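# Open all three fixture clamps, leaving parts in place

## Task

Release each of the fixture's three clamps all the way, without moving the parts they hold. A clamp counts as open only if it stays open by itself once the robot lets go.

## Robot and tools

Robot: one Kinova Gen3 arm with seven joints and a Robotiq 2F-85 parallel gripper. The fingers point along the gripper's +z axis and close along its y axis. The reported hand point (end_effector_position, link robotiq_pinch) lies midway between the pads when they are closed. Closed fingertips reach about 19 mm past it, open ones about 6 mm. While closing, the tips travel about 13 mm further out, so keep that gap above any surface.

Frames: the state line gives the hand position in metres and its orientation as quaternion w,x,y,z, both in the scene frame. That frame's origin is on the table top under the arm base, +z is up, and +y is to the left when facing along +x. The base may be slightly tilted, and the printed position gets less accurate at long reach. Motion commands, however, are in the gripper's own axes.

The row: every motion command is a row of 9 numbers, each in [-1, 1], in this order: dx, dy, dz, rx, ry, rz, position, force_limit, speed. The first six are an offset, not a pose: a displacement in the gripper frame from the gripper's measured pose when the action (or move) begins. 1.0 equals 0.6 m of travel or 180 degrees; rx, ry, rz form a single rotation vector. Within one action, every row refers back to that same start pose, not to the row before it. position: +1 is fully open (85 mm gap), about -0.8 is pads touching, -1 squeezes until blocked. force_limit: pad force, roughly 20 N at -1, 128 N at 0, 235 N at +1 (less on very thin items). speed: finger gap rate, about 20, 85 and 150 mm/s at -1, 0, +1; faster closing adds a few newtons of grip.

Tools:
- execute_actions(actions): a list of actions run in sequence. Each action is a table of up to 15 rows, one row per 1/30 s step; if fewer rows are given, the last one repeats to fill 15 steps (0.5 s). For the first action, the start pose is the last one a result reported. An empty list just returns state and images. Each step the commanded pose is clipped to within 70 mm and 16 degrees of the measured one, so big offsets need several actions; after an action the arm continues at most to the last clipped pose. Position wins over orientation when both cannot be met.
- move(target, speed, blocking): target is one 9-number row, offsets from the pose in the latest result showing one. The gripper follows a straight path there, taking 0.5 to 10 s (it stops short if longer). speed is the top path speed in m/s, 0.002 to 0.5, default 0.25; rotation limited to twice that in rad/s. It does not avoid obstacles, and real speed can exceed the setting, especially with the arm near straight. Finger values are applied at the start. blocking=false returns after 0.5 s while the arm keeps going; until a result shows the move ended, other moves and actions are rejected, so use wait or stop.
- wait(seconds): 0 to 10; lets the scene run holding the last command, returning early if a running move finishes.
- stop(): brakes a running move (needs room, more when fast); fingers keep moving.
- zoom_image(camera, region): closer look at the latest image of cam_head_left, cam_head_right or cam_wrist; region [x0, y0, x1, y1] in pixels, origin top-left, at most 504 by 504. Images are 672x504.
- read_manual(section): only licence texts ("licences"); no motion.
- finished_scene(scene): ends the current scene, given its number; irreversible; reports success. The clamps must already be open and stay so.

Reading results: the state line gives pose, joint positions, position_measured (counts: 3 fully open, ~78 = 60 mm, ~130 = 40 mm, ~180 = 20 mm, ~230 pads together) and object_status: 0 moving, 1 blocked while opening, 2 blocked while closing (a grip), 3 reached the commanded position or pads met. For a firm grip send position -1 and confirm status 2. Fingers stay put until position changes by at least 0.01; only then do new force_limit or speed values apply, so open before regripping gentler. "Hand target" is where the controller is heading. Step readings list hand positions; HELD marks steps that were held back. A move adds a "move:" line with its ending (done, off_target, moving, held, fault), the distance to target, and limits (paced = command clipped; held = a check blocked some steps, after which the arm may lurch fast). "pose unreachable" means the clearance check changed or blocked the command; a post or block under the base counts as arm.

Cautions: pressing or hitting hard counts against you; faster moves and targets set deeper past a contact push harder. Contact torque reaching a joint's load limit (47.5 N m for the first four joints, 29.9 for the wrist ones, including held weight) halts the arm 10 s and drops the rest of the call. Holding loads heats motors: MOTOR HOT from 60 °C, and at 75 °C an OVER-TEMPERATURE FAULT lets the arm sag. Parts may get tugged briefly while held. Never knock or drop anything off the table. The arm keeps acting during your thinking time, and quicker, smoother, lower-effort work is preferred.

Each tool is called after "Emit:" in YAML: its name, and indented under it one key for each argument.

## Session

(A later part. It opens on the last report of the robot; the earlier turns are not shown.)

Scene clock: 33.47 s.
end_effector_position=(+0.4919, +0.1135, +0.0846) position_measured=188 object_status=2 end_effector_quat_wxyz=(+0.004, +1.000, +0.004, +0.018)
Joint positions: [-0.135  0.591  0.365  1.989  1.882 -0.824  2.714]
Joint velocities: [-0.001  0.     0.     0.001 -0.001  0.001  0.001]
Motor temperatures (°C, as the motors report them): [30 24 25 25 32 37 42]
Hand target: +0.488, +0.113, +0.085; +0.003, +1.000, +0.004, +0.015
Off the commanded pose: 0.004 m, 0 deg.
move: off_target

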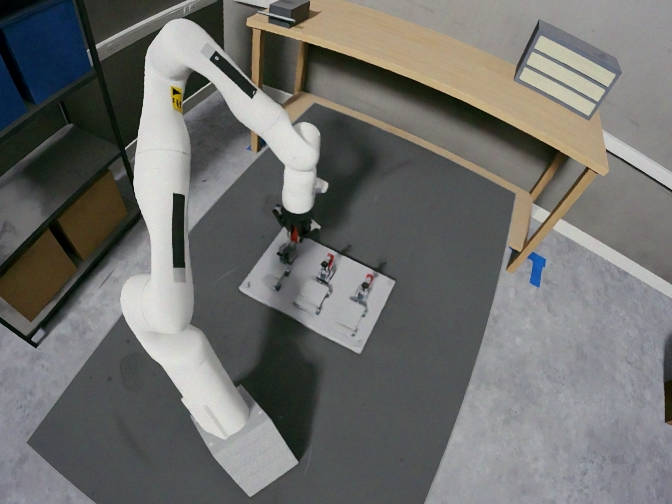

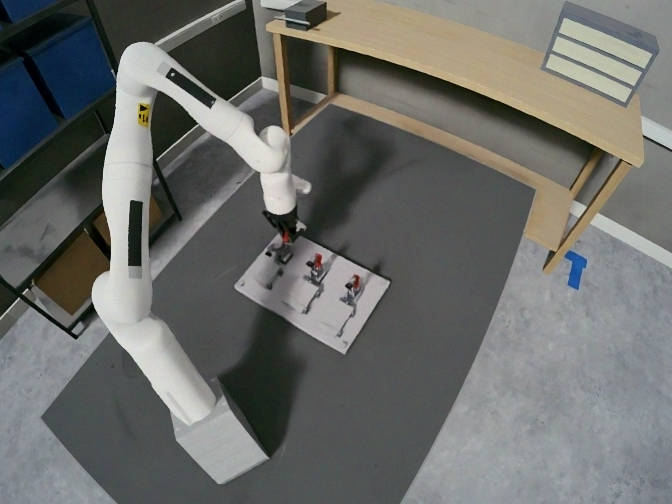

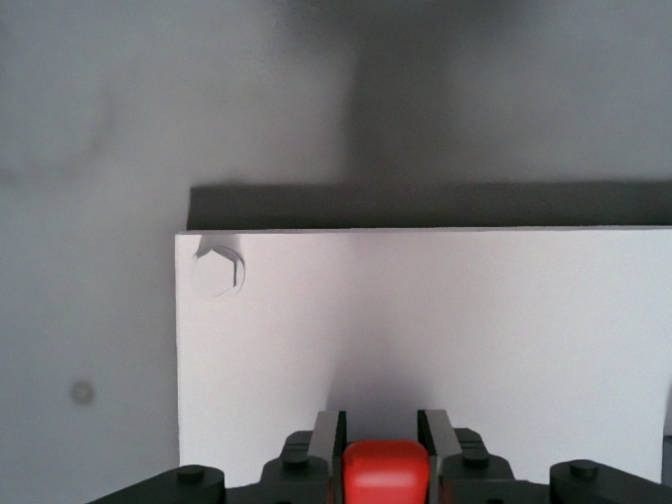

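Emit:
move:
  target: [0,0,0,0,0,0,0,-0.6,1]

Emit:
move:
  target: [0.055,0,-0.02,0,0,0,0,-0.6,1]
  speed: 0.1

Emit:
move:
  target: [0,0,0,0,0,0,-1,-0.6,1]

Emit:
move:
  target: [-0.07,0,0,0,0,0,-1,-0.6,1]
  speed: 0.035

Emit:
zoom_image:
  camera: "cam_head_left"
  region: [230, 180, 410, 340]

Scene clock: 34.30 s.
end_effector_position=(+0.4919, +0.1135, +0.0846) position_measured=129 object_status=3 end_effector_quat_wxyz=(+0.004, +1.000, +0.004, +0.018)
Joint positions: [-0.136  0.591  0.365  1.989  1.882 -0.824  2.714]
Joint velocities: [ 0.    -0.     0.     0.    -0.001 -0.001  0.001]
Motor temperatures (°C, as the motors report them): [30 24 25 25 32 37 42]
Hand target: +0.492, +0.114, +0.085; +0.004, +1.000, +0.004, +0.018
Off the commanded pose: 0.000 m, 0 deg.
move: done

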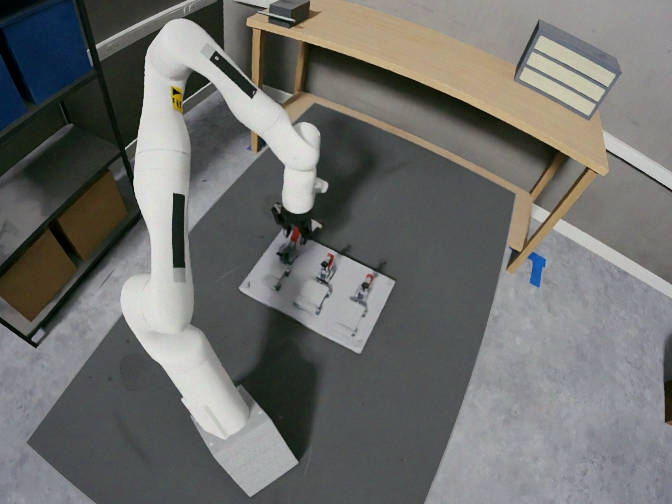

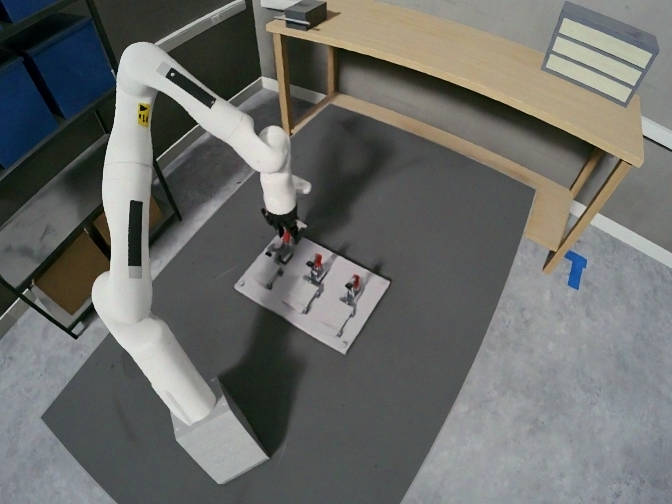

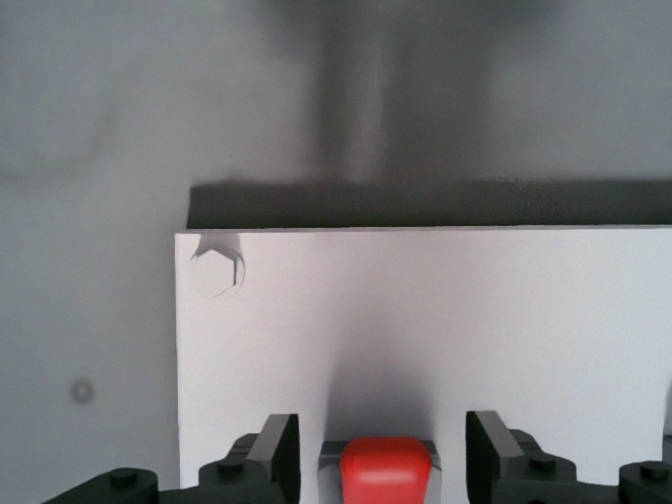

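Scene clock: 35.03 s.
end_effector_position=(+0.5245, +0.1141, +0.0979) position_measured=129 object_status=3 end_effector_quat_wxyz=(+0.004, +1.000, +0.004, +0.018)
Joint positions: [-0.137  0.602  0.398  1.875  1.963 -0.89   2.6  ]
Joint velocities: [-0.     0.002 -0.001 -0.001  0.001 -0.    -0.001]
Motor temperatures (°C, as the motors report them): [30 24 25 25 32 37 42]
Hand target: +0.524, +0.114, +0.098; +0.004, +1.000, +0.004, +0.018
Off the commanded pose: 0.000 m, 0 deg.
move: done

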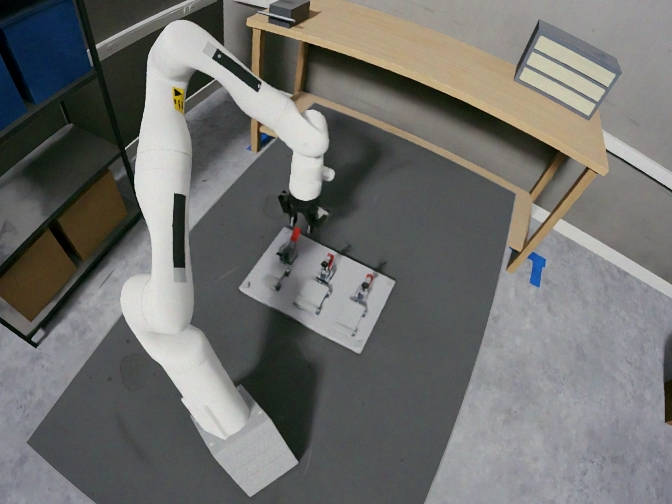

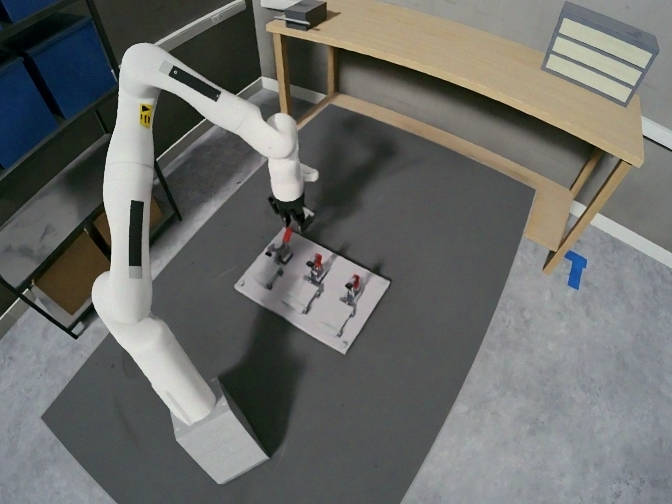

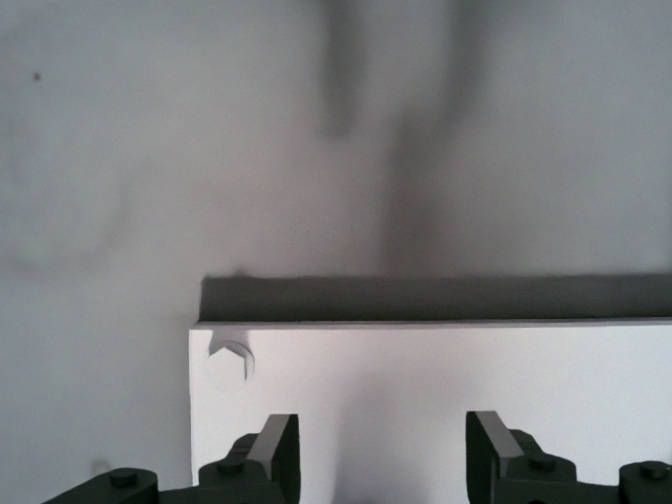

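Scene clock: 35.57 s.
end_effector_position=(+0.5245, +0.1141, +0.0979) position_measured=231 object_status=3 end_effector_quat_wxyz=(+0.004, +1.000, +0.004, +0.018)
Joint positions: [-0.137  0.602  0.398  1.875  1.963 -0.89   2.6  ]
Joint velocities: [-0.     0.001  0.     0.     0.    -0.     0.001]
Motor temperatures (°C, as the motors report them): [30 24 25 25 32 37 42]
Hand target: +0.525, +0.114, +0.098; +0.004, +1.000, +0.004, +0.018
Off the commanded pose: 0.000 m, 0 deg.
move: done

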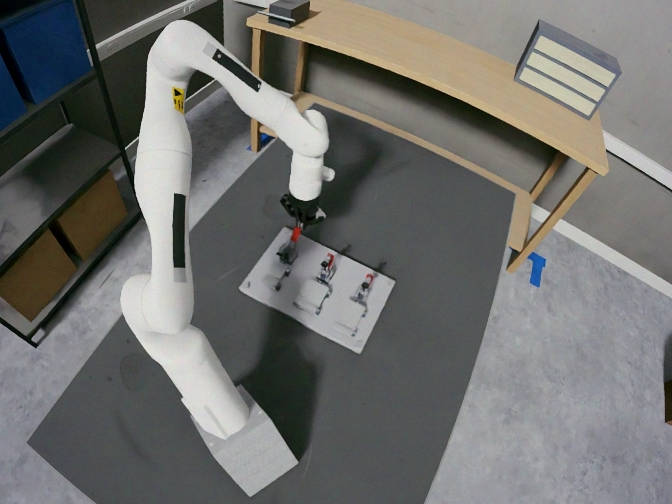

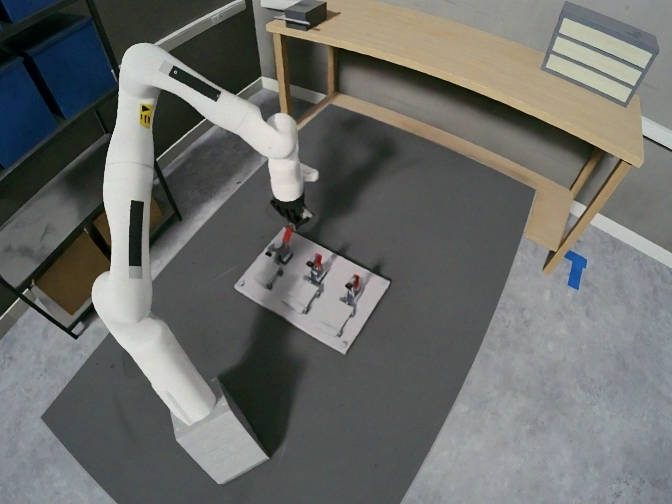

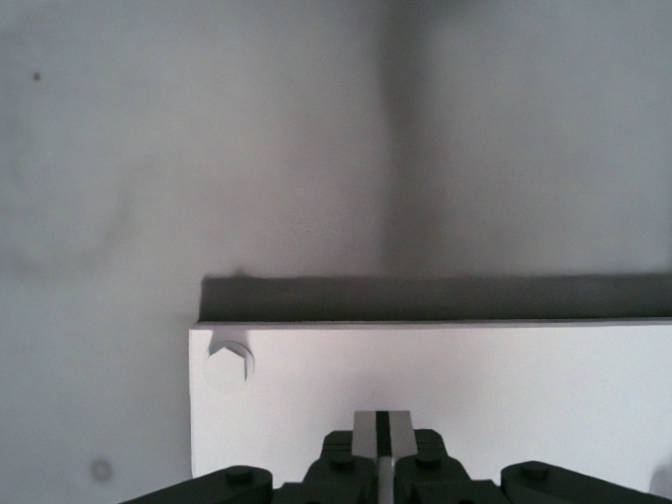

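Scene clock: 37.00 s.
end_effector_position=(+0.4876, +0.1135, +0.0979) position_measured=231 object_status=3 end_effector_quat_wxyz=(+0.004, +1.000, +0.005, +0.024)
Joint positions: [-0.129  0.558  0.376  2.012  1.894 -0.829  2.72 ]
Joint velocities: [-0.001 -0.004  0.002  0.002 -0.001 -0.001  0.001]
Motor temperatures (°C, as the motors report them): [30 24 25 25 32 37 42]
Hand target: +0.483, +0.114, +0.096; +0.004, +1.000, +0.004, +0.018
Off the commanded pose: 0.005 m, 1 deg.
move: off_target

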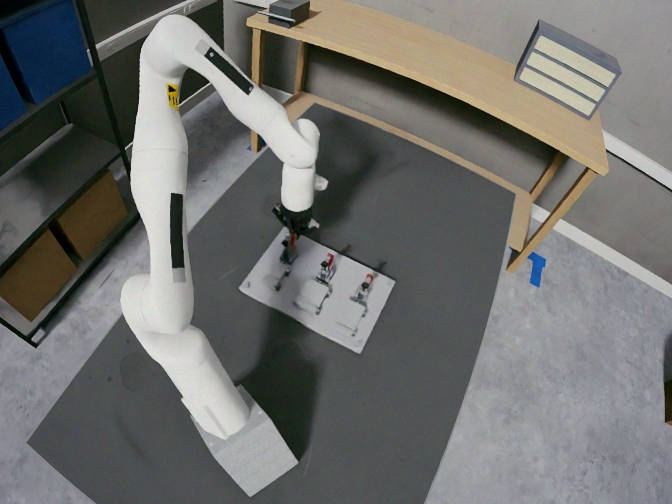

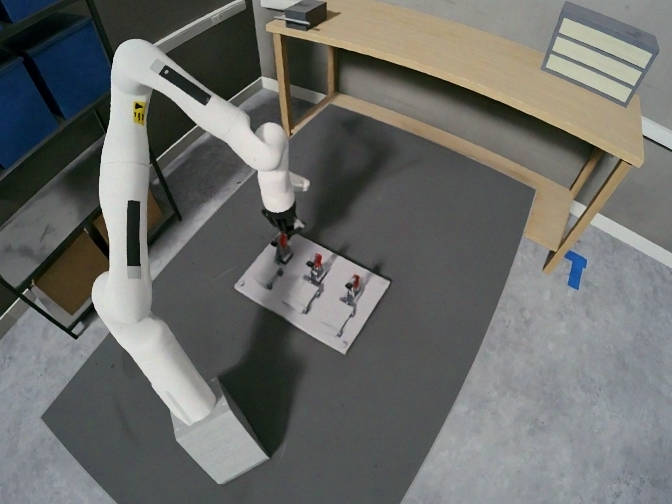

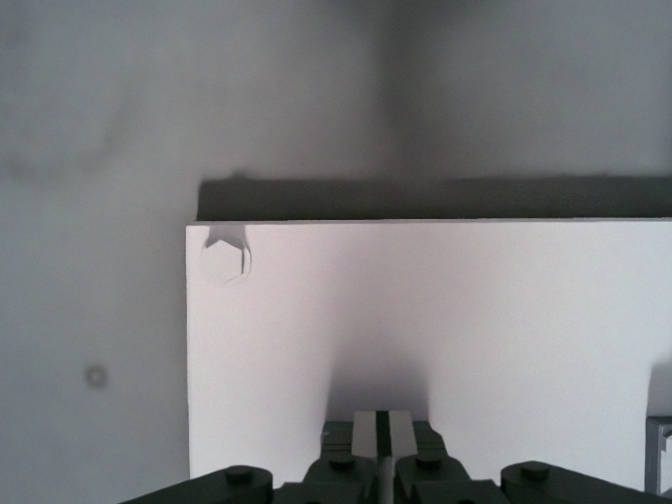

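Region (230, 180, 410, 340) of cam_head_left's 672x504 image, scaled by 2.800, with more detail than that image has.

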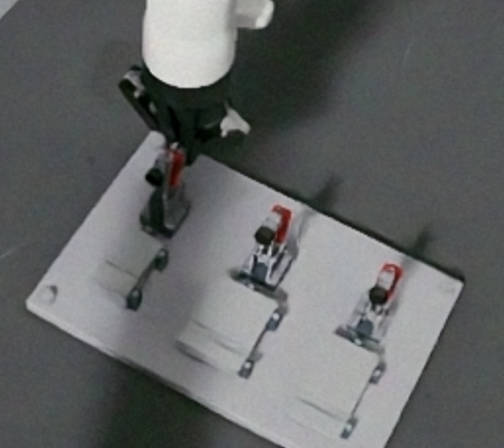

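Emit:
move:
  target: [0.05,0,-0.03,0,0,0,-1,-0.6,1]
  speed: 0.1

Emit:
finished_scene:
  scene: 1

Scene clock: 37.83 s.
end_effector_position=(+0.5168, +0.1141, +0.1174) position_measured=231 object_status=3 end_effector_quat_wxyz=(+0.004, +1.000, +0.005, +0.024)
Joint positions: [-0.128  0.555  0.413  1.907  1.984 -0.9    2.605]
Joint velocities: [-0.001  0.002 -0.001 -0.001  0.001 -0.     0.   ]
Motor temperatures (°C, as the motors report them): [30 24 25 25 32 37 42]
Hand target: +0.517, +0.114, +0.117; +0.004, +1.000, +0.005, +0.024
Off the commanded pose: 0.000 m, 0 deg.
move: done

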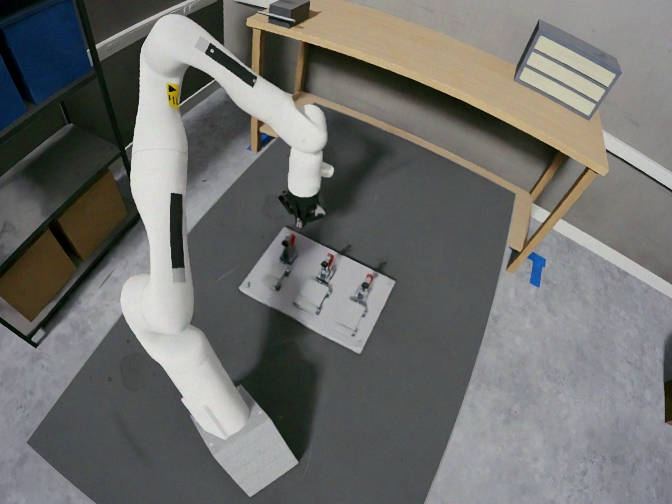

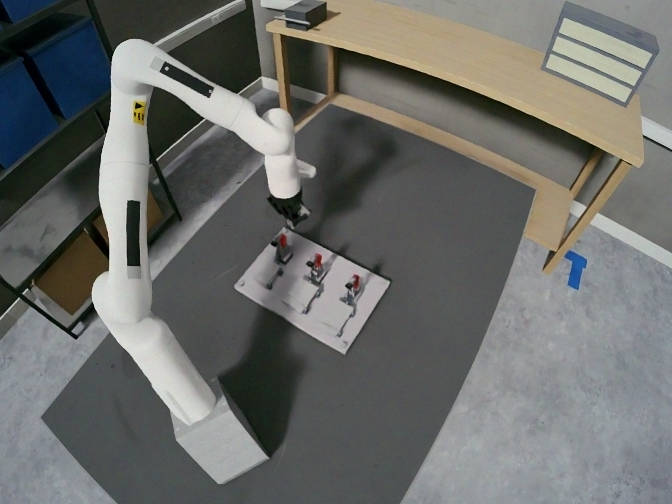

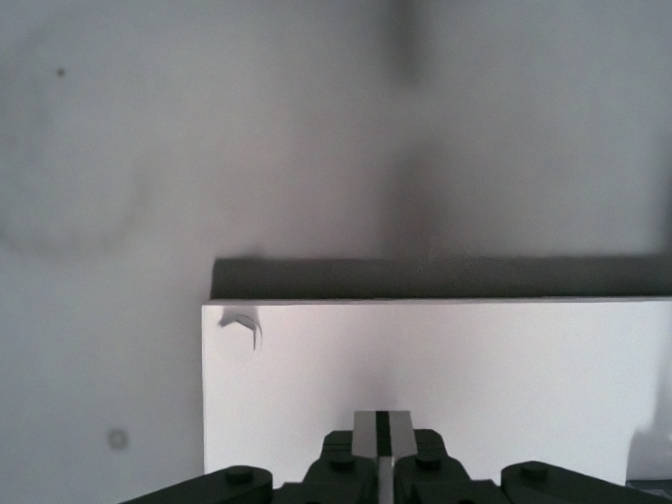

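The scene is finished: the task was done.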